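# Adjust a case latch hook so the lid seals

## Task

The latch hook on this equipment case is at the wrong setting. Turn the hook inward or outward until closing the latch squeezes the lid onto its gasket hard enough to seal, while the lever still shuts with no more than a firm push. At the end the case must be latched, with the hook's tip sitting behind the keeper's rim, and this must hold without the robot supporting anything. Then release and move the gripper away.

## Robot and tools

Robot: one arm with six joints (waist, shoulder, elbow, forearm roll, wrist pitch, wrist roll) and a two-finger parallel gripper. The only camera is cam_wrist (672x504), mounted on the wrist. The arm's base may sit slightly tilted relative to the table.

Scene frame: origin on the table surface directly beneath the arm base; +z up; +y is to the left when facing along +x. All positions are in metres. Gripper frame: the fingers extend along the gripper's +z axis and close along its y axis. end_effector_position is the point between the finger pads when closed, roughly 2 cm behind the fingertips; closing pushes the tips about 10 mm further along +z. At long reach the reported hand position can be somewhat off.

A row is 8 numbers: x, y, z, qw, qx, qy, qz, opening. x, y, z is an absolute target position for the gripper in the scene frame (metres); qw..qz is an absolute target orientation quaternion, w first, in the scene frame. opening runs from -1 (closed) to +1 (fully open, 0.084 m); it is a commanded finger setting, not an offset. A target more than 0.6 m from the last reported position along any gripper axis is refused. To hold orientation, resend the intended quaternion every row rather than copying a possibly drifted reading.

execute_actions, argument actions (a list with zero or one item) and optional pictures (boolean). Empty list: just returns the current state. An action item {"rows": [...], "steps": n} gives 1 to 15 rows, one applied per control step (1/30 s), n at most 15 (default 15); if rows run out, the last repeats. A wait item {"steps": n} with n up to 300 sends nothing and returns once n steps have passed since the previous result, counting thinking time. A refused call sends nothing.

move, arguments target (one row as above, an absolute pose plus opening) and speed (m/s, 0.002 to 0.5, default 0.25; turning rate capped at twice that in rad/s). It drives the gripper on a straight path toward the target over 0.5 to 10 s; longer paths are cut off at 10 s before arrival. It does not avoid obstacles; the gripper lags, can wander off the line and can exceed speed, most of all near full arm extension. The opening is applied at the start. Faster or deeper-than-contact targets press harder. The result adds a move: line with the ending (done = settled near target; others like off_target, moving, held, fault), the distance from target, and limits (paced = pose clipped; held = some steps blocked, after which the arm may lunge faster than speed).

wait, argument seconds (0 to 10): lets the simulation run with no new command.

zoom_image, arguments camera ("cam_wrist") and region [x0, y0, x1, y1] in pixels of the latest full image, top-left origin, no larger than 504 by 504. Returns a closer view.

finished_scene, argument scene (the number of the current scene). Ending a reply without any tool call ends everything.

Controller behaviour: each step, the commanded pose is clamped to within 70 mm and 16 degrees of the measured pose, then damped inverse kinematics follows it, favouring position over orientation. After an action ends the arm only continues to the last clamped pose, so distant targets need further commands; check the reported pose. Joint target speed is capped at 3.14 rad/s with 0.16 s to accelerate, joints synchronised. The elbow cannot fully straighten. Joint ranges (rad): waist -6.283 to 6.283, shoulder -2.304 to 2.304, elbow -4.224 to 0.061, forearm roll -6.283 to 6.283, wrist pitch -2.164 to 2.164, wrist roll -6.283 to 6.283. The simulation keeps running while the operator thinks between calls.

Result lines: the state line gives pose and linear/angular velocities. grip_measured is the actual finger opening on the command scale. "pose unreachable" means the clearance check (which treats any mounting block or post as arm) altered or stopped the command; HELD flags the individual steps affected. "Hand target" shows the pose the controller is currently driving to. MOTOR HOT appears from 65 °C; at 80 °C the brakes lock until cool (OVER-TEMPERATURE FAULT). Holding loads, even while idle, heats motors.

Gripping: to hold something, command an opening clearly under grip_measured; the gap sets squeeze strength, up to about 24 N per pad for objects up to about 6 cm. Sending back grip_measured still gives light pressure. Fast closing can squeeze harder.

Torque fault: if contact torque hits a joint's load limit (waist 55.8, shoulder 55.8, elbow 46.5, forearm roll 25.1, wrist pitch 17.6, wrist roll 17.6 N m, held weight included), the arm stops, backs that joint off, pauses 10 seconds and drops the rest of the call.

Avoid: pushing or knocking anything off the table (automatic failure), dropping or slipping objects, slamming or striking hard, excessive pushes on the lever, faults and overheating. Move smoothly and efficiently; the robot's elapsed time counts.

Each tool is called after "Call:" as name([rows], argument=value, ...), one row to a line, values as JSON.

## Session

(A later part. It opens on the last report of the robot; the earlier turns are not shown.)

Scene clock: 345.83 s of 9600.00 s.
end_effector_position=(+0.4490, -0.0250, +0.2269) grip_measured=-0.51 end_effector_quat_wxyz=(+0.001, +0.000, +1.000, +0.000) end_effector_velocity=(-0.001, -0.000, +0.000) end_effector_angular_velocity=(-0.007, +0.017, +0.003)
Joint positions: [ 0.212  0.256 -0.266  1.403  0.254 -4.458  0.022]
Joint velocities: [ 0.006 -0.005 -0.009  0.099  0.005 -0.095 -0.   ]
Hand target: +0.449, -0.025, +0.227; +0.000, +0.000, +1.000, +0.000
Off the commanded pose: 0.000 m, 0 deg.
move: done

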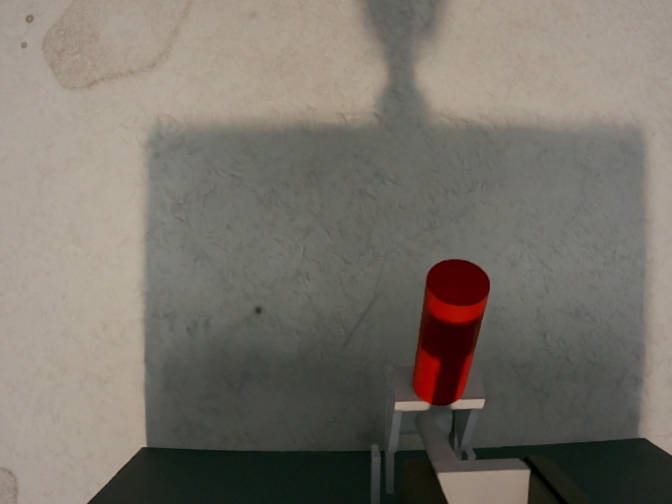

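Call:
move(target=[0.474,-0.025,0.2235,0,0,1,0,-0.8], speed=0.05)

Call:
move(target=[0.474,-0.025,0.2235,0,0,1,0,-0.1])

Call:
move(target=[0.478,-0.025,0.25,0,0,1,0,-0.1], speed=0.15)

Call:
move(target=[0.478,-0.025,0.25,0,0.924,0.383,0,-0.1], speed=0.5)

Call:
move(target=[0.478,-0.025,0.25,0,0.707,-0.707,0,-0.1], speed=0.5)

Call:
move(target=[0.478,-0.025,0.25,0,-0.383,-0.924,0,-0.1], speed=0.5)

Call:
move(target=[0.478,-0.025,0.25,0,-1,0,0,-0.1], speed=0.5)

Scene clock: 351.70 s of 9600.00 s.
end_effector_position=(+0.4737, -0.0249, +0.2234) grip_measured=-0.51 end_effector_quat_wxyz=(+0.000, +0.000, +1.000, -0.000) end_effector_velocity=(+0.002, +0.000, -0.000) end_effector_angular_velocity=(+0.000, +0.002, +0.000)
Joint positions: [ 0.202  0.211 -0.331  1.478  0.247 -4.544  0.022]
Joint velocities: [-0.001 -0.004 -0.006  0.012 -0.001 -0.013 -0.   ]
Hand target: +0.474, -0.025, +0.223; +0.000, +0.000, +1.000, +0.000
Off the commanded pose: 0.000 m, 0 deg.
move: done

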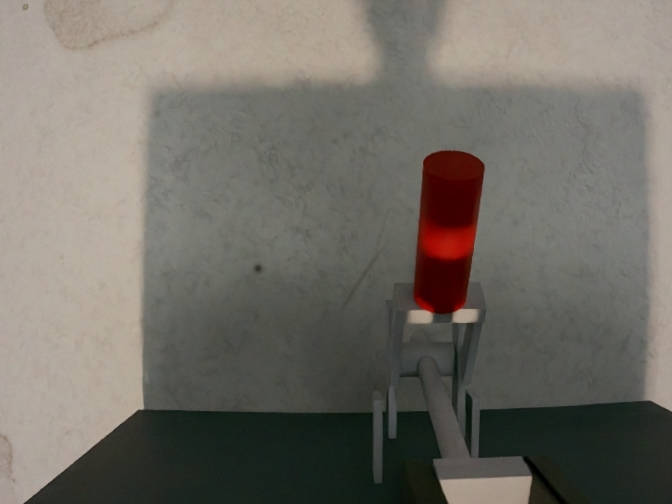

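Scene clock: 352.40 s of 9600.00 s.
end_effector_position=(+0.4740, -0.0250, +0.2235) grip_measured=-0.11 end_effector_quat_wxyz=(+0.000, +0.000, +1.000, -0.000) end_effector_velocity=(+0.001, +0.000, +0.000) end_effector_angular_velocity=(+0.000, -0.001, -0.001)
Joint positions: [ 0.202  0.211 -0.332  1.482  0.247 -4.548  0.039]
Joint velocities: [-0.    -0.001 -0.002  0.002 -0.    -0.001 -0.   ]
Hand target: +0.474, -0.025, +0.223; +0.000, +0.000, +1.000, +0.000
Off the commanded pose: 0.000 m, 0 deg.
move: done

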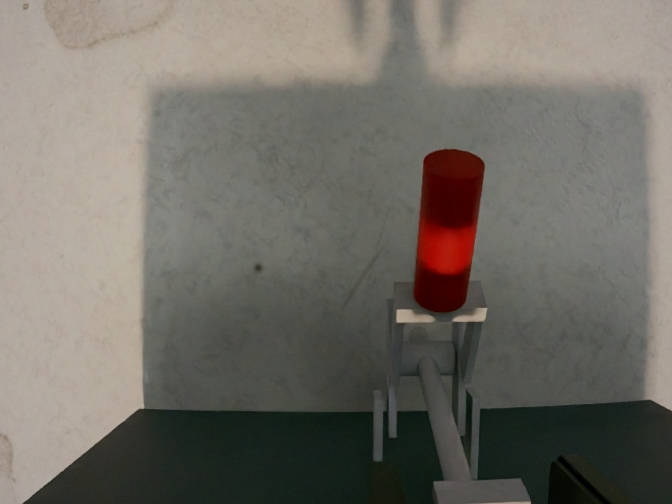

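Scene clock: 353.27 s of 9600.00 s.
end_effector_position=(+0.4782, -0.0250, +0.2496) grip_measured=-0.11 end_effector_quat_wxyz=(+0.002, +0.000, +1.000, -0.000) end_effector_velocity=(+0.000, -0.000, +0.002) end_effector_angular_velocity=(+0.003, +0.023, +0.004)
Joint positions: [ 0.227  0.304 -0.329  1.822  0.268 -4.88   0.039]
Joint velocities: [-0.004  0.    -0.014  0.135  0.002 -0.14  -0.   ]
Hand target: +0.478, -0.025, +0.250; +0.001, +0.000, +1.000, -0.000
Off the commanded pose: 0.000 m, 0 deg.
move: done

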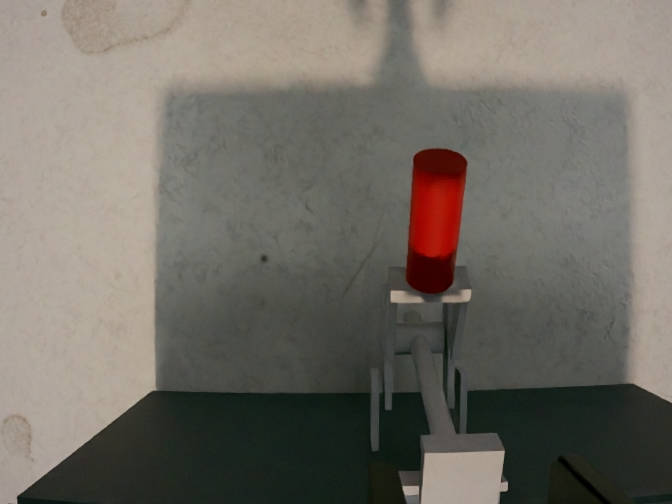

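Scene clock: 356.53 s of 9600.00 s.
end_effector_position=(+0.4781, -0.0250, +0.2501) grip_measured=-0.11 end_effector_quat_wxyz=(-0.001, +0.924, +0.383, -0.001) end_effector_velocity=(+0.000, +0.000, -0.000) end_effector_angular_velocity=(-0.011, -0.018, -0.003)
Joint positions: [ 0.225  0.304 -0.332  1.859  0.267 -2.563  0.039]
Joint velocities: [ 0.012  0.002  0.01  -0.099  0.012  0.111  0.   ]
Hand target: +0.478, -0.025, +0.250; -0.000, +0.924, +0.383, -0.000
Off the commanded pose: 0.000 m, 0 deg.
move: done

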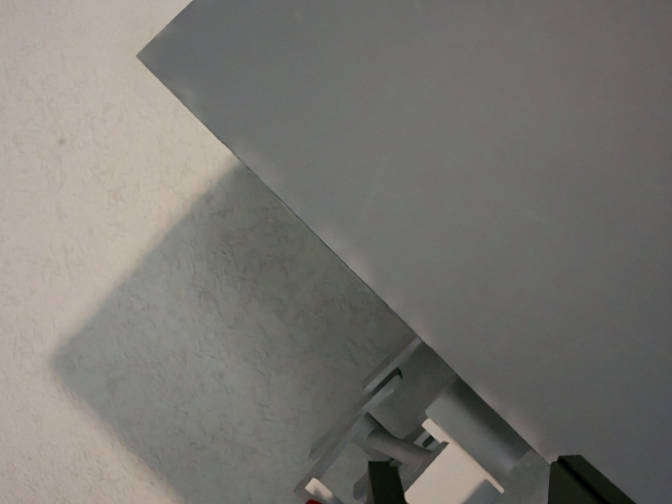

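Scene clock: 359.83 s of 9600.00 s.
end_effector_position=(+0.4781, -0.0250, +0.2501) grip_measured=-0.11 end_effector_quat_wxyz=(+0.000, +0.707, -0.707, -0.001) end_effector_velocity=(+0.000, -0.000, -0.000) end_effector_angular_velocity=(-0.011, -0.018, -0.004)
Joint positions: [ 0.225  0.304 -0.332  1.86   0.267 -0.206  0.039]
Joint velocities: [ 0.012  0.003  0.009 -0.097  0.012  0.109  0.   ]
Hand target: +0.478, -0.025, +0.250; +0.000, +0.707, -0.707, -0.000
Off the commanded pose: 0.000 m, 0 deg.
move: done

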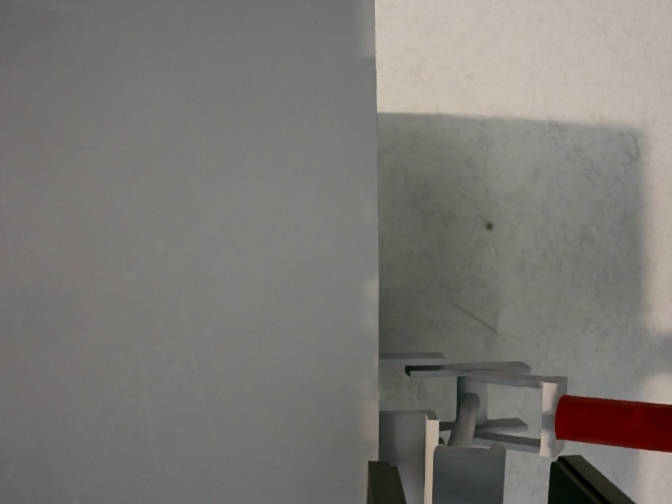

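Scene clock: 363.13 s of 9600.00 s.
end_effector_position=(+0.4781, -0.0250, +0.2501) grip_measured=-0.11 end_effector_quat_wxyz=(-0.001, +0.383, +0.924, +0.000) end_effector_velocity=(-0.000, +0.000, -0.000) end_effector_angular_velocity=(-0.010, -0.017, -0.004)
Joint positions: [ 0.225  0.304 -0.332  1.86   0.267  2.15   0.039]
Joint velocities: [ 0.012  0.002  0.01  -0.097  0.01   0.109 -0.   ]
Hand target: +0.478, -0.025, +0.250; -0.000, +0.383, +0.924, +0.000
Off the commanded pose: 0.000 m, 0 deg.
move: done

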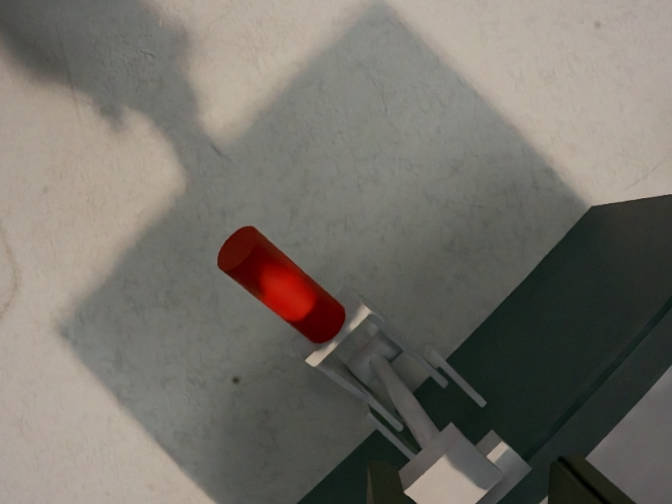

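Scene clock: 366.43 s of 9600.00 s.
end_effector_position=(+0.4781, -0.0250, +0.2501) grip_measured=-0.11 end_effector_quat_wxyz=(-0.001, +1.000, +0.000, -0.001) end_effector_velocity=(-0.002, -0.000, -0.001) end_effector_angular_velocity=(-0.012, -0.015, -0.003)
Joint positions: [ 0.225  0.304 -0.332  1.86   0.267  4.506  0.039]
Joint velocities: [ 0.012  0.003  0.012 -0.096  0.013  0.108  0.   ]
Hand target: +0.478, -0.025, +0.250; -0.000, +1.000, +0.000, -0.000
Off the commanded pose: 0.000 m, 0 deg.
move: done

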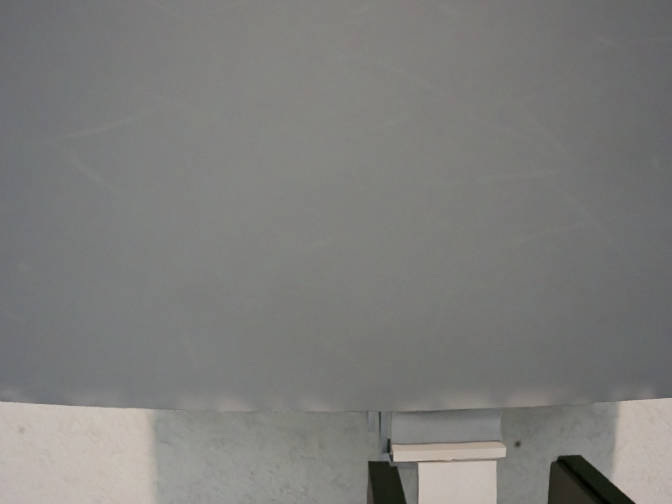

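Call:
move(target=[0.480,-0.025,0.2215,0,-1,0,0,-0.1], speed=0.05)

Call:
move(target=[0.480,-0.025,0.2215,0,-1,0,0,-0.8])

Call:
move(target=[0.452,-0.025,0.227,0,-1,0,0,-0.8], speed=0.04)

Scene clock: 371.07 s of 9600.00 s.
end_effector_position=(+0.4797, -0.0249, +0.2219) grip_measured=-0.11 end_effector_quat_wxyz=(-0.000, +1.000, +0.000, -0.002) end_effector_velocity=(-0.001, -0.000, -0.002) end_effector_angular_velocity=(-0.003, -0.017, -0.002)
Joint positions: [ 0.199  0.197 -0.35   1.508  0.244  4.848  0.039]
Joint velocities: [ 0.    -0.004  0.011 -0.124  0.006  0.126  0.   ]
Hand target: +0.480, -0.025, +0.222; -0.000, +1.000, +0.000, -0.001
Off the commanded pose: 0.001 m, 0 deg.
move: done

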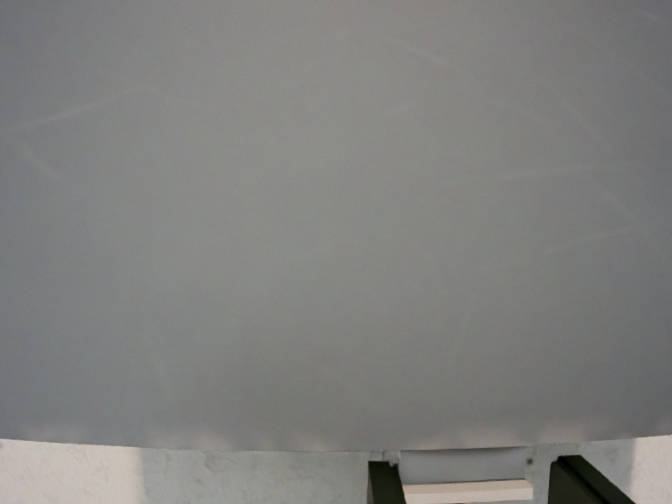

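Scene clock: 371.77 s of 9600.00 s.
end_effector_position=(+0.4797, -0.0249, +0.2215) grip_measured=-0.51 end_effector_quat_wxyz=(-0.000, +1.000, +0.000, -0.000) end_effector_velocity=(-0.000, -0.000, -0.000) end_effector_angular_velocity=(-0.000, -0.001, -0.000)
Joint positions: [ 0.199  0.196 -0.348  1.486  0.244  4.87   0.022]
Joint velocities: [-0.    -0.     0.001 -0.009  0.     0.009  0.   ]
Hand target: +0.480, -0.025, +0.222; +0.000, +1.000, +0.000, -0.000
Off the commanded pose: 0.000 m, 0 deg.
move: done

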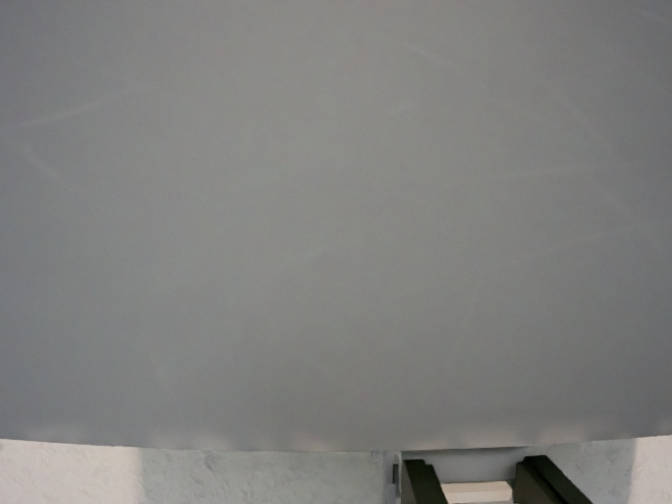

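Scene clock: 372.80 s of 9600.00 s.
end_effector_position=(+0.4523, -0.0251, +0.2270) grip_measured=-0.51 end_effector_quat_wxyz=(+0.000, +1.000, -0.000, -0.000) end_effector_velocity=(-0.003, +0.000, +0.000) end_effector_angular_velocity=(+0.001, +0.001, -0.000)
Joint positions: [ 0.211  0.252 -0.276  1.432  0.253  4.936  0.022]
Joint velocities: [ 0.001  0.005  0.007 -0.005 -0.     0.007 -0.   ]
Hand target: +0.452, -0.025, +0.227; +0.000, +1.000, +0.000, -0.000
Off the commanded pose: 0.000 m, 0 deg.
move: done

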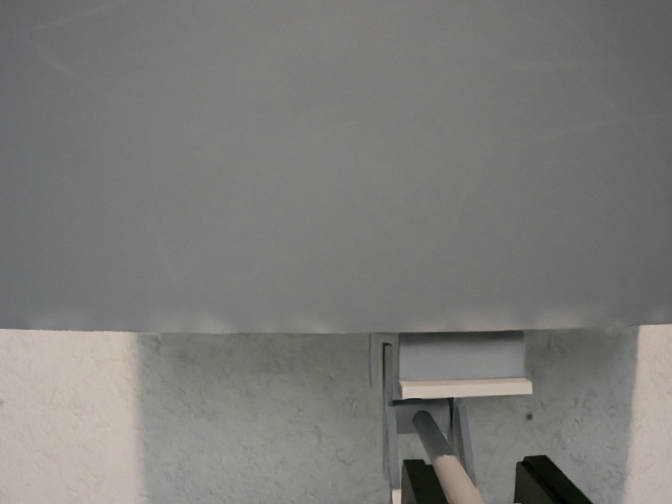

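Call:
move(target=[0.449,-0.023,0.2275,0,-0.383,-0.924,0,-0.8], speed=0.5)

Call:
move(target=[0.451,-0.028,0.228,0,0.707,-0.707,0,-0.8], speed=0.5)

Call:
move(target=[0.453,-0.023,0.2285,0,0.924,0.383,0,-0.8], speed=0.5)

Call:
move(target=[0.449,-0.025,0.229,0,0,1,0,-0.8], speed=0.5)

Scene clock: 379.80 s of 9600.00 s.
end_effector_position=(+0.4493, -0.0229, +0.2275) grip_measured=-0.51 end_effector_quat_wxyz=(+0.001, +0.383, +0.924, +0.001) end_effector_velocity=(-0.000, -0.001, +0.001) end_effector_angular_velocity=(-0.009, +0.018, +0.002)
Joint positions: [ 0.22   0.256 -0.267  1.412  0.258  2.609  0.022]
Joint velocities: [ 0.005 -0.005 -0.011  0.106  0.006 -0.102  0.   ]
Hand target: +0.449, -0.023, +0.227; +0.000, +0.383, +0.924, +0.000
Off the commanded pose: 0.000 m, 0 deg.
move: done

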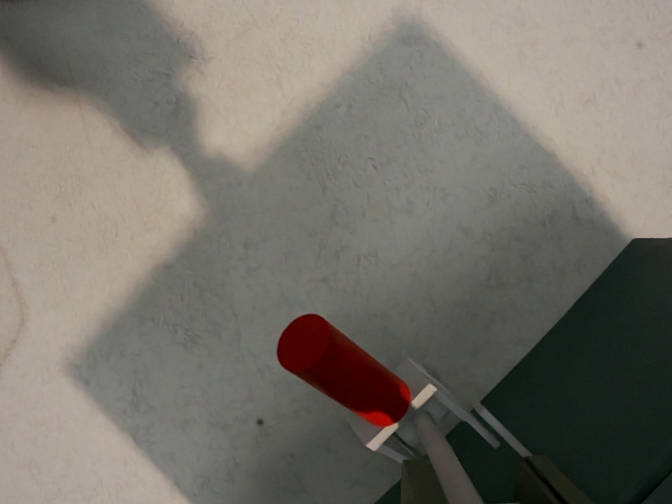

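Scene clock: 383.10 s of 9600.00 s.
end_effector_position=(+0.4513, -0.0279, +0.2280) grip_measured=-0.51 end_effector_quat_wxyz=(-0.001, +0.707, -0.707, +0.001) end_effector_velocity=(-0.001, -0.001, +0.000) end_effector_angular_velocity=(-0.009, +0.019, +0.002)
Joint positions: [ 0.201  0.261 -0.27   1.421  0.247  0.225  0.022]
Joint velocities: [ 0.005 -0.005 -0.008  0.102  0.006 -0.098 -0.   ]
Hand target: +0.451, -0.028, +0.228; -0.000, +0.707, -0.707, +0.000
Off the commanded pose: 0.000 m, 0 deg.
move: done

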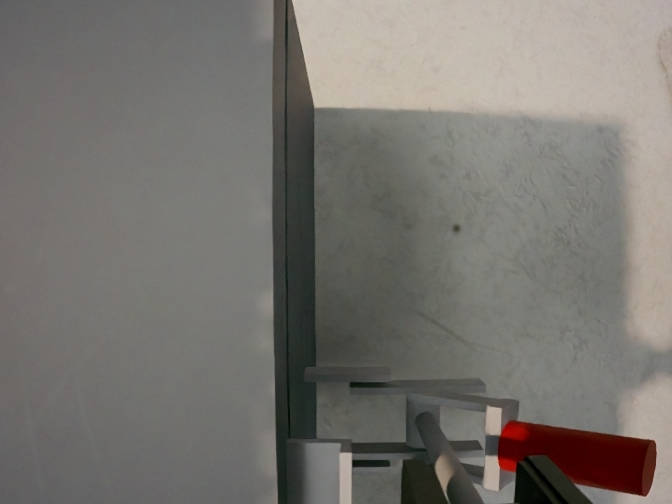

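Scene clock: 386.37 s of 9600.00 s.
end_effector_position=(+0.4533, -0.0231, +0.2285) grip_measured=-0.51 end_effector_quat_wxyz=(+0.000, +0.924, +0.383, +0.001) end_effector_velocity=(+0.000, +0.000, +0.000) end_effector_angular_velocity=(-0.005, +0.017, +0.004)
Joint positions: [ 0.22   0.255 -0.277  1.444  0.257 -2.138  0.022]
Joint velocities: [ 0.004 -0.005 -0.011  0.098  0.003 -0.097 -0.   ]
Hand target: +0.453, -0.023, +0.228; +0.000, +0.924, +0.383, +0.000
Off the commanded pose: 0.000 m, 0 deg.
move: done

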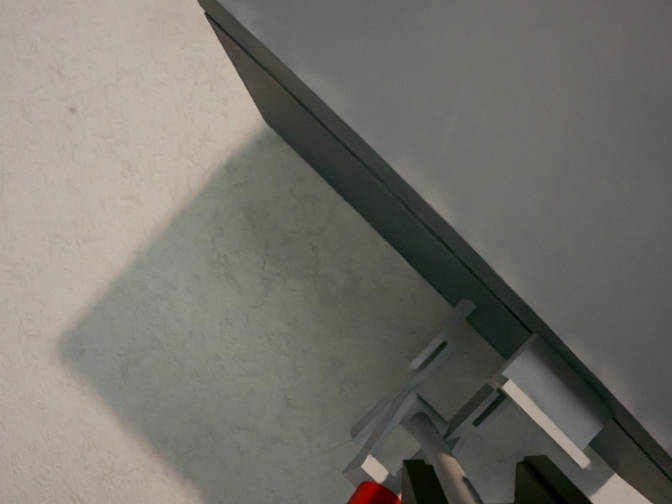

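Scene clock: 389.63 s of 9600.00 s.
end_effector_position=(+0.4491, -0.0249, +0.2289) grip_measured=-0.51 end_effector_quat_wxyz=(+0.001, +0.000, +1.000, +0.001) end_effector_velocity=(-0.002, -0.000, -0.000) end_effector_angular_velocity=(-0.006, +0.019, +0.003)
Joint positions: [ 0.214  0.265 -0.266  1.433  0.254 -4.487  0.022]
Joint velocities: [ 0.004 -0.006 -0.008  0.095  0.003 -0.091 -0.   ]
Hand target: +0.449, -0.025, +0.229; +0.000, +0.000, +1.000, +0.000
Off the commanded pose: 0.000 m, 0 deg.
move: done

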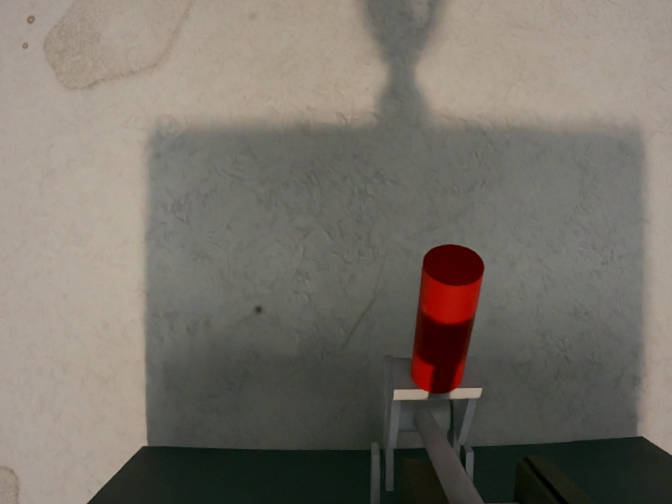

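Call:
move(target=[0.476,-0.025,0.230,0,0,1,0,-0.8], speed=0.05)

Call:
move(target=[0.476,-0.025,0.230,0,0,1,0,-0.1])

Call:
move(target=[0.476,-0.025,0.27,0,0,1,0,-0.1], speed=0.15)

Call:
move(target=[0.476,0.0,0.30,0,0.966,0.259,0,-1], speed=0.5)

Call:
move(target=[0.47,0.18,0.33,0.287,0.709,-0.41,0.497,-1], speed=0.4)

Call:
move(target=[0.425,0.08,0.21,0.5,0.5,-0.5,0.5,-1])

Scene clock: 397.07 s of 9600.00 s.
end_effector_position=(+0.4758, -0.0249, +0.2299) grip_measured=-0.51 end_effector_quat_wxyz=(+0.000, +0.000, +1.000, -0.000) end_effector_velocity=(+0.001, +0.000, -0.000) end_effector_angular_velocity=(+0.000, +0.005, +0.002)
Joint positions: [ 0.208  0.233 -0.333  1.574  0.249 -4.638  0.022]
Joint velocities: [-0.001 -0.003 -0.006  0.029 -0.001 -0.031  0.   ]
Hand target: +0.476, -0.025, +0.230; +0.000, +0.000, +1.000, +0.000
Off the commanded pose: 0.000 m, 0 deg.
move: done

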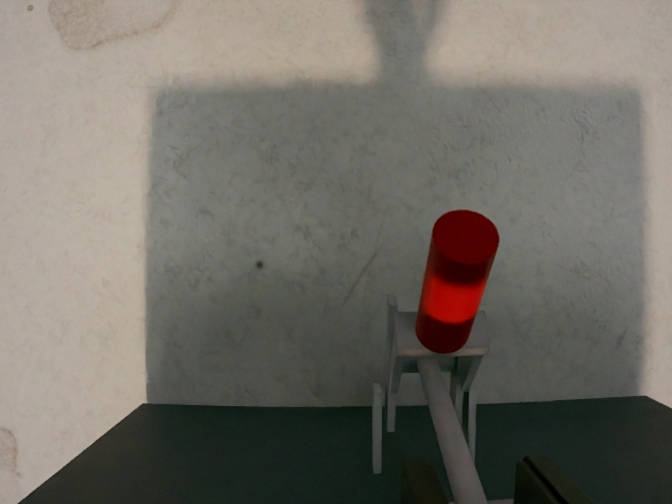

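Scene clock: 397.77 s of 9600.00 s.
end_effector_position=(+0.4760, -0.0250, +0.2300) grip_measured=-0.11 end_effector_quat_wxyz=(+0.000, +0.000, +1.000, -0.000) end_effector_velocity=(+0.000, +0.000, +0.000) end_effector_angular_velocity=(+0.001, +0.000, -0.001)
Joint positions: [ 0.207  0.233 -0.334  1.58   0.249 -4.645  0.039]
Joint velocities: [-0.    -0.    -0.001  0.003 -0.001 -0.002  0.   ]
Hand target: +0.476, -0.025, +0.230; +0.000, +0.000, +1.000, +0.000
Off the commanded pose: 0.000 m, 0 deg.
move: done

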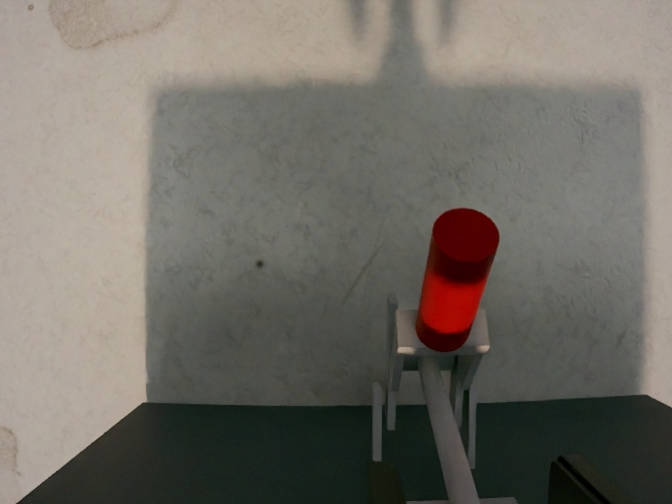

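Scene clock: 398.73 s of 9600.00 s.
end_effector_position=(+0.4764, -0.0250, +0.2696) grip_measured=-0.11 end_effector_quat_wxyz=(+0.002, +0.000, +1.000, -0.001) end_effector_velocity=(+0.001, -0.001, +0.002) end_effector_angular_velocity=(+0.007, +0.019, +0.003)
Joint positions: [ 0.249  0.38  -0.32   2.035  0.305 -5.083  0.039]
Joint velocities: [-0.01   0.    -0.013  0.106  0.001 -0.116  0.   ]
Hand target: +0.476, -0.025, +0.270; +0.001, -0.000, +1.000, -0.000
Off the commanded pose: 0.001 m, 0 deg.
move: done

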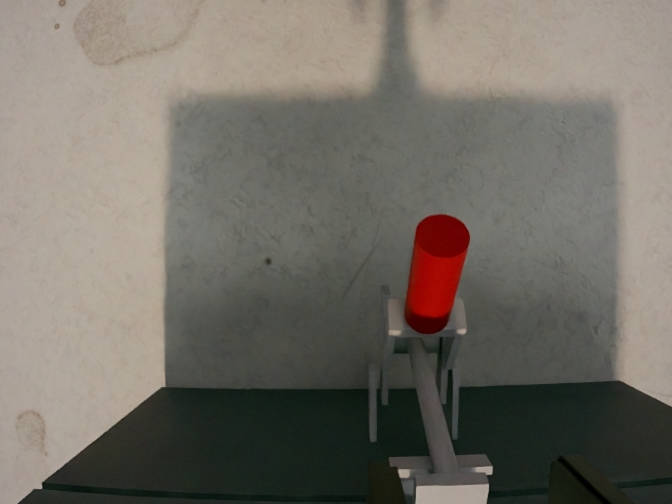

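Scene clock: 402.10 s of 9600.00 s.
end_effector_position=(+0.4761, -0.0002, +0.3000) grip_measured=-1.00 end_effector_quat_wxyz=(-0.000, +0.966, +0.259, -0.000) end_effector_velocity=(-0.001, -0.000, -0.000) end_effector_angular_velocity=(-0.014, -0.007, -0.007)
Joint positions: [ 0.381  0.447 -0.332  2.204  0.423 -2.541  0.   ]
Joint velocities: [ 0.014 -0.001  0.004 -0.042  0.014  0.059  0.   ]
Hand target: +0.476, -0.000, +0.300; +0.000, +0.966, +0.259, +0.000
Off the commanded pose: 0.000 m, 0 deg.
move: done

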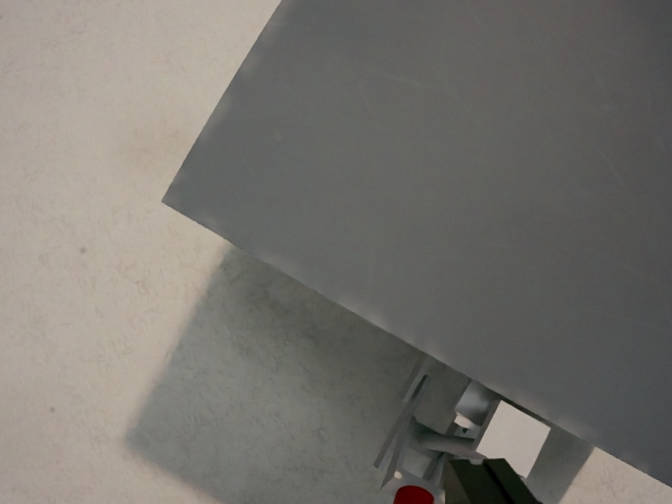

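Scene clock: 405.07 s of 9600.00 s.
end_effector_position=(+0.4700, +0.1787, +0.3300) grip_measured=-1.00 end_effector_quat_wxyz=(+0.287, +0.709, -0.409, +0.497) end_effector_velocity=(-0.000, +0.001, -0.000) end_effector_angular_velocity=(-0.005, -0.007, -0.007)
Joint positions: [ 1.155 -0.669 -0.865  2.067  1.781  0.232  0.   ]
Joint velocities: [-0.001 -0.006 -0.006  0.006  0.006  0.007  0.   ]
Hand target: +0.470, +0.179, +0.330; +0.288, +0.709, -0.409, +0.497
Off the commanded pose: 0.001 m, 0 deg.
move: done; limits=paced

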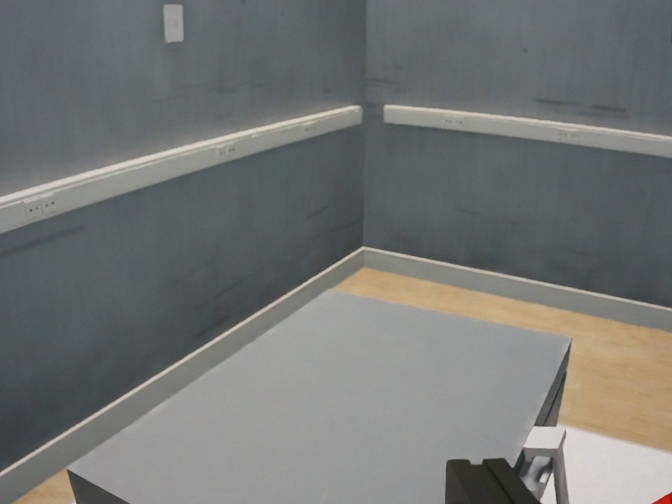

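Scene clock: 406.83 s of 9600.00 s.
end_effector_position=(+0.4250, +0.0801, +0.2105) grip_measured=-1.00 end_effector_quat_wxyz=(+0.500, +0.500, -0.501, +0.500) end_effector_velocity=(-0.001, -0.001, -0.002) end_effector_angular_velocity=(-0.005, +0.000, -0.008)
Joint positions: [ 0.781 -0.996 -1.074  2.334  1.79   0.535  0.   ]
Joint velocities: [-0.006 -0.005 -0.004  0.004 -0.     0.002  0.   ]
Hand target: +0.425, +0.080, +0.210; +0.500, +0.500, -0.501, +0.500
Off the commanded pose: 0.001 m, 0 deg.
move: done

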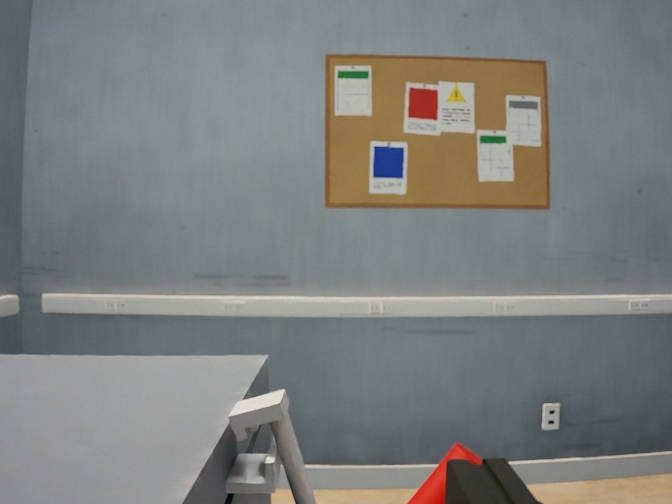

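Call:
move(target=[0.442,0.0,0.21,0.5,0.5,-0.5,0.5,-1], speed=0.1)

Call:
move(target=[0.442,-0.025,0.195,0.5,0.5,-0.5,0.5,-1], speed=0.05)

Call:
move(target=[0.4175,-0.025,0.1755,0.5,0.5,-0.5,0.5,-1], speed=0.05)

Call:
move(target=[0.398,-0.025,0.161,0.5,0.5,-0.5,0.5,-1], speed=0.05)

Call:
move(target=[0.3835,-0.025,0.1415,0.5,0.5,-0.5,0.5,-1], speed=0.04)

Scene clock: 412.60 s of 9600.00 s.
end_effector_position=(+0.4420, +0.0004, +0.2100) grip_measured=-1.00 end_effector_quat_wxyz=(+0.500, +0.500, -0.500, +0.500) end_effector_velocity=(+0.000, -0.002, -0.000) end_effector_angular_velocity=(+0.001, +0.000, -0.000)
Joint positions: [ 0.642 -0.904 -0.938  2.201  1.757  0.563  0.   ]
Joint velocities: [-0.004  0.002  0.003 -0.004 -0.001  0.001  0.   ]
Hand target: +0.442, +0.000, +0.210; +0.500, +0.500, -0.500, +0.500
Off the commanded pose: 0.000 m, 0 deg.
move: done

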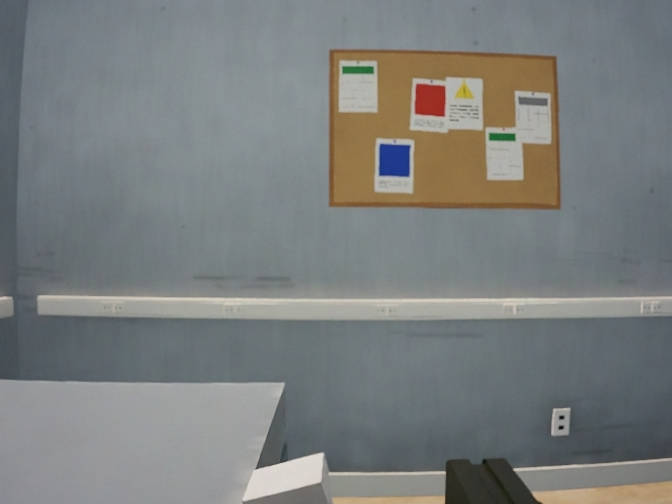

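Scene clock: 413.57 s of 9600.00 s.
end_effector_position=(+0.4420, -0.0247, +0.1951) grip_measured=-1.00 end_effector_quat_wxyz=(+0.500, +0.500, -0.500, +0.500) end_effector_velocity=(-0.000, -0.002, -0.001) end_effector_angular_velocity=(+0.001, +0.000, +0.000)
Joint positions: [ 0.585 -0.916 -0.923  2.148  1.741  0.585  0.   ]
Joint velocities: [-0.004 -0.     0.001 -0.004 -0.002  0.001  0.   ]
Hand target: +0.442, -0.025, +0.195; +0.500, +0.500, -0.500, +0.500
Off the commanded pose: 0.000 m, 0 deg.
move: done

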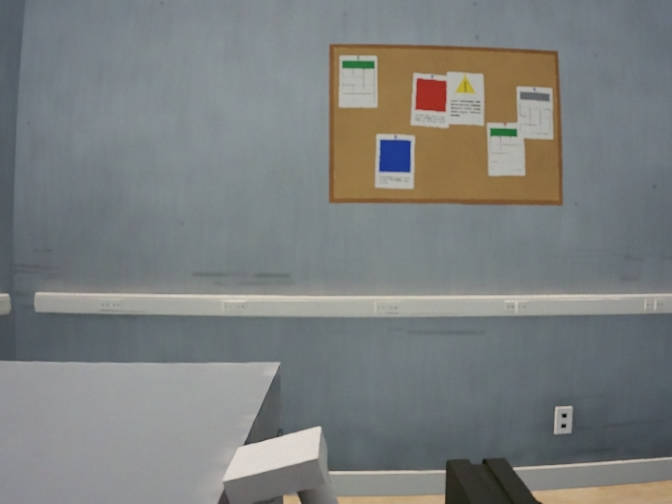

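Scene clock: 414.57 s of 9600.00 s.
end_effector_position=(+0.4177, -0.0251, +0.1757) grip_measured=-1.00 end_effector_quat_wxyz=(+0.500, +0.500, -0.500, +0.500) end_effector_velocity=(-0.001, +0.000, -0.002) end_effector_angular_velocity=(+0.001, -0.001, -0.000)
Joint positions: [ 0.586 -0.982 -0.929  2.157  1.708  0.636  0.   ]
Joint velocities: [ 0.    -0.004 -0.002  0.    -0.002  0.003  0.   ]
Hand target: +0.417, -0.025, +0.176; +0.500, +0.500, -0.500, +0.500
Off the commanded pose: 0.000 m, 0 deg.
move: done

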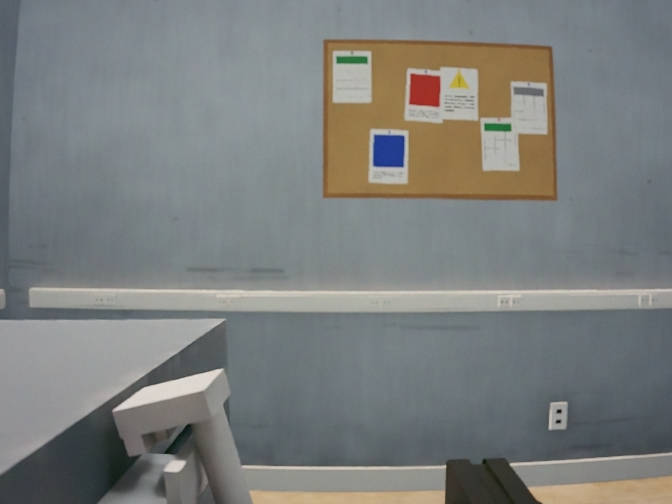

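Scene clock: 415.43 s of 9600.00 s.
end_effector_position=(+0.3982, -0.0251, +0.1612) grip_measured=-1.00 end_effector_quat_wxyz=(+0.500, +0.500, -0.500, +0.500) end_effector_velocity=(-0.001, +0.000, -0.001) end_effector_angular_velocity=(+0.000, -0.000, +0.000)
Joint positions: [ 0.589 -1.034 -0.936  2.165  1.683  0.673  0.   ]
Joint velocities: [ 0.    -0.004 -0.001  0.    -0.001  0.002  0.   ]
Hand target: +0.398, -0.025, +0.161; +0.500, +0.500, -0.500, +0.500
Off the commanded pose: 0.000 m, 0 deg.
move: done

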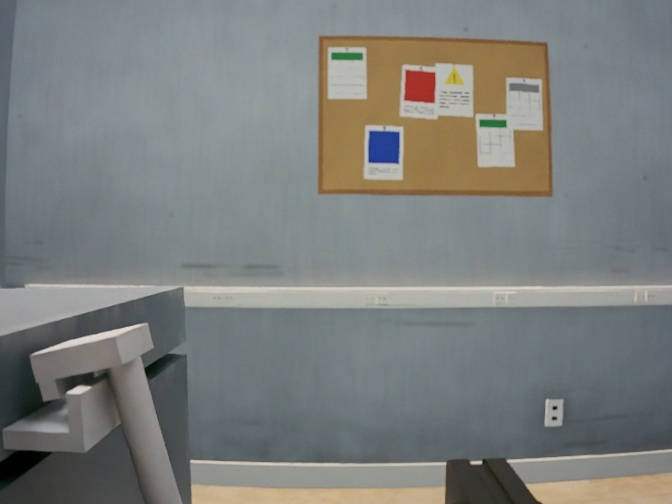

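Scene clock: 416.37 s of 9600.00 s.
end_effector_position=(+0.3837, -0.0250, +0.1419) grip_measured=-1.00 end_effector_quat_wxyz=(+0.500, +0.500, -0.500, +0.500) end_effector_velocity=(-0.002, -0.000, -0.002) end_effector_angular_velocity=(+0.002, +0.001, -0.001)
Joint positions: [ 0.583 -1.094 -0.963  2.162  1.666  0.701  0.   ]
Joint velocities: [-0.001 -0.006 -0.002 -0.001 -0.004  0.002  0.   ]
Hand target: +0.383, -0.025, +0.142; +0.500, +0.500, -0.500, +0.500
Off the commanded pose: 0.000 m, 0 deg.
move: done

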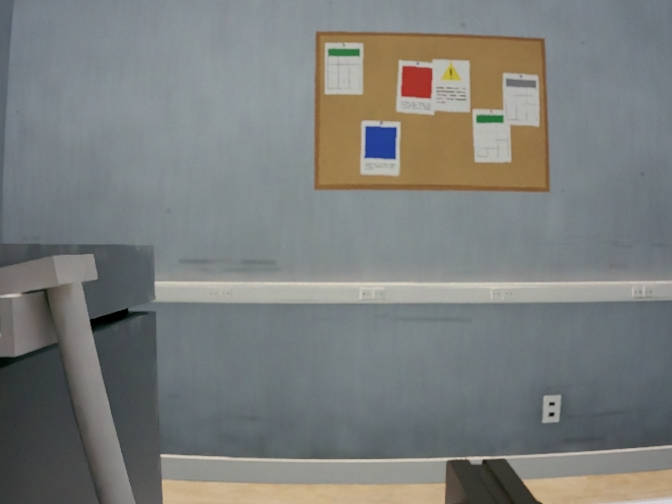

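Call:
move(target=[0.3835,0.06,0.15,0.5,0.5,-0.5,0.5,-1], speed=0.15)

Call:
move(target=[0.42,0.09,0.08,0.5,0.5,-0.5,0.5,-1], speed=0.15)

Call:
zoom_image(camera="cam_wrist", region=[130,50,530,450])

Scene clock: 420.37 s of 9600.00 s.
end_effector_position=(+0.3834, +0.0596, +0.1499) grip_measured=-1.00 end_effector_quat_wxyz=(+0.500, +0.500, -0.500, +0.500) end_effector_velocity=(+0.000, +0.003, -0.000) end_effector_angular_velocity=(+0.001, -0.001, -0.001)
Joint positions: [ 0.735 -1.145 -1.103  2.303  1.71   0.623  0.   ]
Joint velocities: [ 0.004 -0.002 -0.006  0.003  0.002 -0.002  0.   ]
Hand target: +0.383, +0.060, +0.150; +0.500, +0.500, -0.500, +0.500
Off the commanded pose: 0.000 m, 0 deg.
move: done

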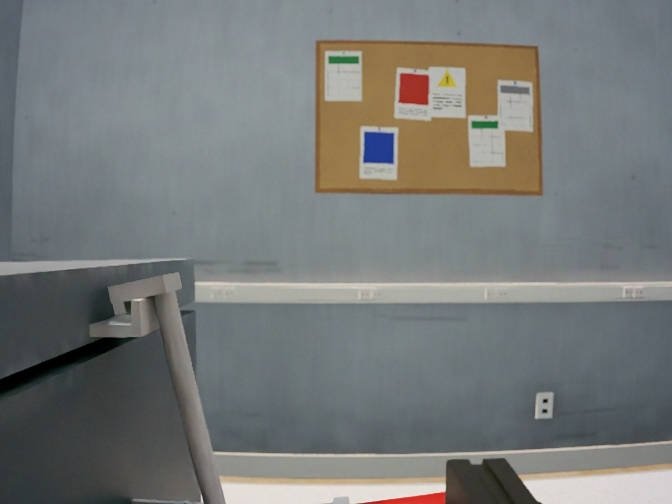

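Scene clock: 421.43 s of 9600.00 s.
end_effector_position=(+0.4201, +0.0907, +0.0810) grip_measured=-1.00 end_effector_quat_wxyz=(+0.499, +0.500, -0.500, +0.500) end_effector_velocity=(+0.001, +0.001, -0.001) end_effector_angular_velocity=(-0.000, -0.000, +0.001)
Joint positions: [ 0.686 -1.304 -1.374  2.238  1.78   0.536  0.   ]
Joint velocities: [-0.    -0.003 -0.007 -0.002  0.003 -0.003  0.   ]
Hand target: +0.420, +0.090, +0.080; +0.500, +0.500, -0.500, +0.500
Off the commanded pose: 0.001 m, 0 deg.
move: done

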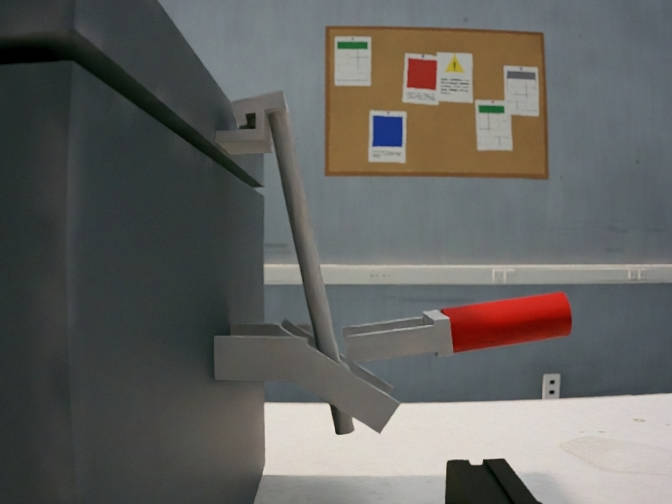

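Region (130, 50, 530, 450) of cam_wrist's 672x504 image, scaled by 1.260, with more detail than that image has.

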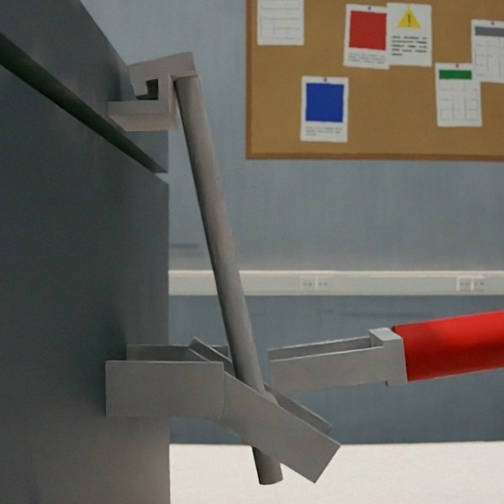

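Call:
move(target=[0.385,0.05,0.145,0.5,0.5,-0.5,0.5,-1], speed=0.15)

Call:
move(target=[0.385,-0.025,0.145,0.5,0.5,-0.5,0.5,-1], speed=0.15)

Call:
move(target=[0.380,-0.025,0.128,0.5,0.5,-0.5,0.5,-1], speed=0.02)

Call:
move(target=[0.377,-0.025,0.116,0.5,0.5,-0.5,0.5,-1], speed=0.015)

Scene clock: 430.07 s of 9600.00 s.
end_effector_position=(+0.3853, +0.0499, +0.1449) grip_measured=-1.00 end_effector_quat_wxyz=(+0.500, +0.500, -0.500, +0.500) end_effector_velocity=(-0.000, -0.001, +0.001) end_effector_angular_velocity=(+0.002, -0.000, +0.000)
Joint positions: [ 0.713 -1.146 -1.096  2.283  1.705  0.629  0.   ]
Joint velocities: [ 0.001  0.004  0.006  0.    -0.002  0.001  0.   ]
Hand target: +0.385, +0.050, +0.145; +0.500, +0.500, -0.500, +0.500
Off the commanded pose: 0.000 m, 0 deg.
move: done

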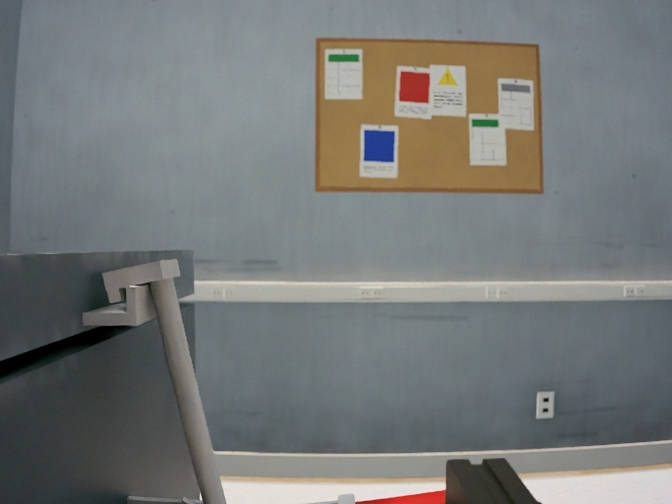

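Scene clock: 431.07 s of 9600.00 s.
end_effector_position=(+0.3851, -0.0246, +0.1450) grip_measured=-1.00 end_effector_quat_wxyz=(+0.500, +0.500, -0.500, +0.500) end_effector_velocity=(+0.001, -0.002, +0.000) end_effector_angular_velocity=(-0.000, -0.000, -0.000)
Joint positions: [ 0.586 -1.085 -0.958  2.164  1.666  0.698  0.   ]
Joint velocities: [-0.004  0.002  0.002 -0.004  0.     0.001  0.   ]
Hand target: +0.385, -0.025, +0.145; +0.500, +0.500, -0.500, +0.500
Off the commanded pose: 0.000 m, 0 deg.
move: done

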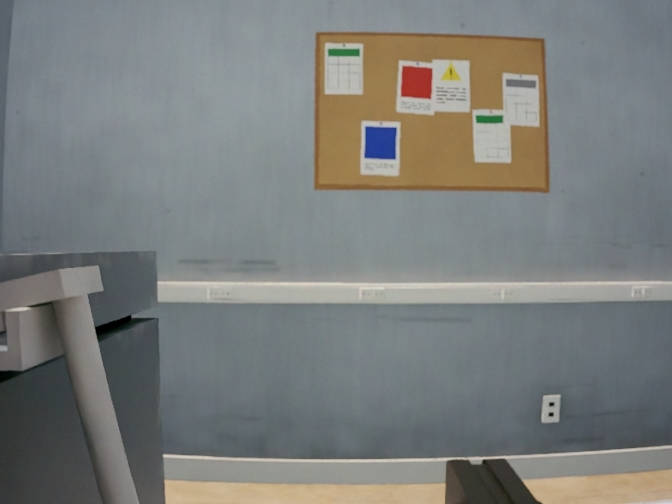

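Scene clock: 432.23 s of 9600.00 s.
end_effector_position=(+0.3801, -0.0250, +0.1283) grip_measured=-1.00 end_effector_quat_wxyz=(+0.500, +0.500, -0.500, +0.500) end_effector_velocity=(-0.001, -0.000, -0.002) end_effector_angular_velocity=(+0.003, -0.000, -0.001)
Joint positions: [ 0.574 -1.13  -0.991  2.153  1.662  0.709  0.   ]
Joint velocities: [-0.001 -0.004 -0.003 -0.002 -0.004  0.001  0.   ]
Hand target: +0.380, -0.025, +0.128; +0.500, +0.500, -0.500, +0.500
Off the commanded pose: 0.000 m, 0 deg.
move: done

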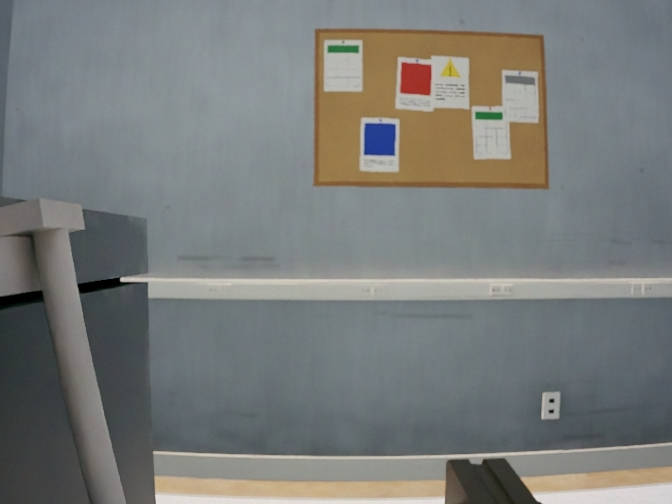

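Scene clock: 433.33 s of 9600.00 s.
end_effector_position=(+0.3770, -0.0250, +0.1162) grip_measured=-1.00 end_effector_quat_wxyz=(+0.500, +0.500, -0.500, +0.500) end_effector_velocity=(-0.000, +0.000, -0.002) end_effector_angular_velocity=(+0.001, -0.000, -0.000)
Joint positions: [ 0.565 -1.161 -1.016  2.144  1.66   0.714  0.   ]
Joint velocities: [-0.001 -0.004 -0.003 -0.001 -0.001  0.001  0.   ]
Hand target: +0.377, -0.025, +0.116; +0.500, +0.500, -0.500, +0.500
Off the commanded pose: 0.000 m, 0 deg.
move: done

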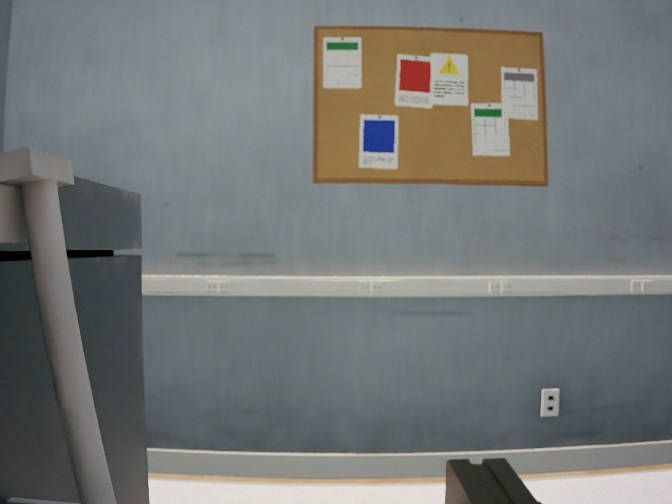

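Call:
move(target=[0.375,-0.025,0.104,0.5,0.5,-0.5,0.5,-1], speed=0.015)

Call:
zoom_image(camera="cam_wrist", region=[0,120,200,320])

Scene clock: 436.77 s of 9600.00 s.
end_effector_position=(+0.3750, -0.0250, +0.1042) grip_measured=-1.00 end_effector_quat_wxyz=(+0.500, +0.500, -0.500, +0.500) end_effector_velocity=(+0.000, +0.000, -0.001) end_effector_angular_velocity=(-0.001, -0.001, +0.000)
Joint positions: [ 0.555 -1.19  -1.043  2.135  1.66   0.717  0.   ]
Joint velocities: [-0.001 -0.004 -0.005 -0.001  0.002  0.     0.   ]
Hand target: +0.375, -0.025, +0.104; +0.500, +0.500, -0.500, +0.500
Off the commanded pose: 0.000 m, 0 deg.
move: done

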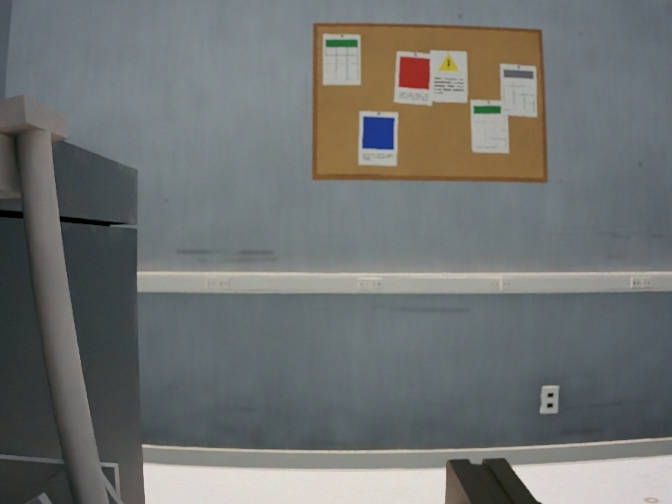

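Region (0, 120, 200, 320) of cam_wrist's 672x504 image, scaled by 2.520, with more detail than that image has.

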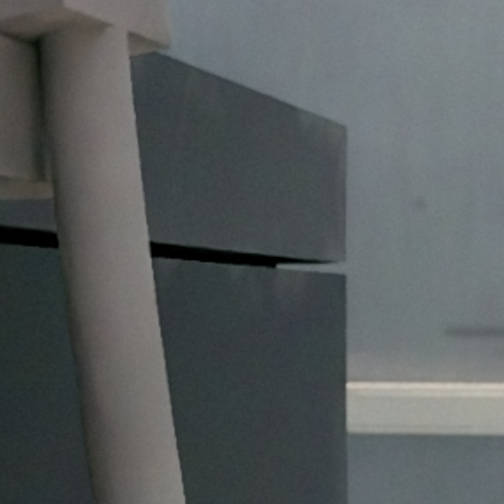

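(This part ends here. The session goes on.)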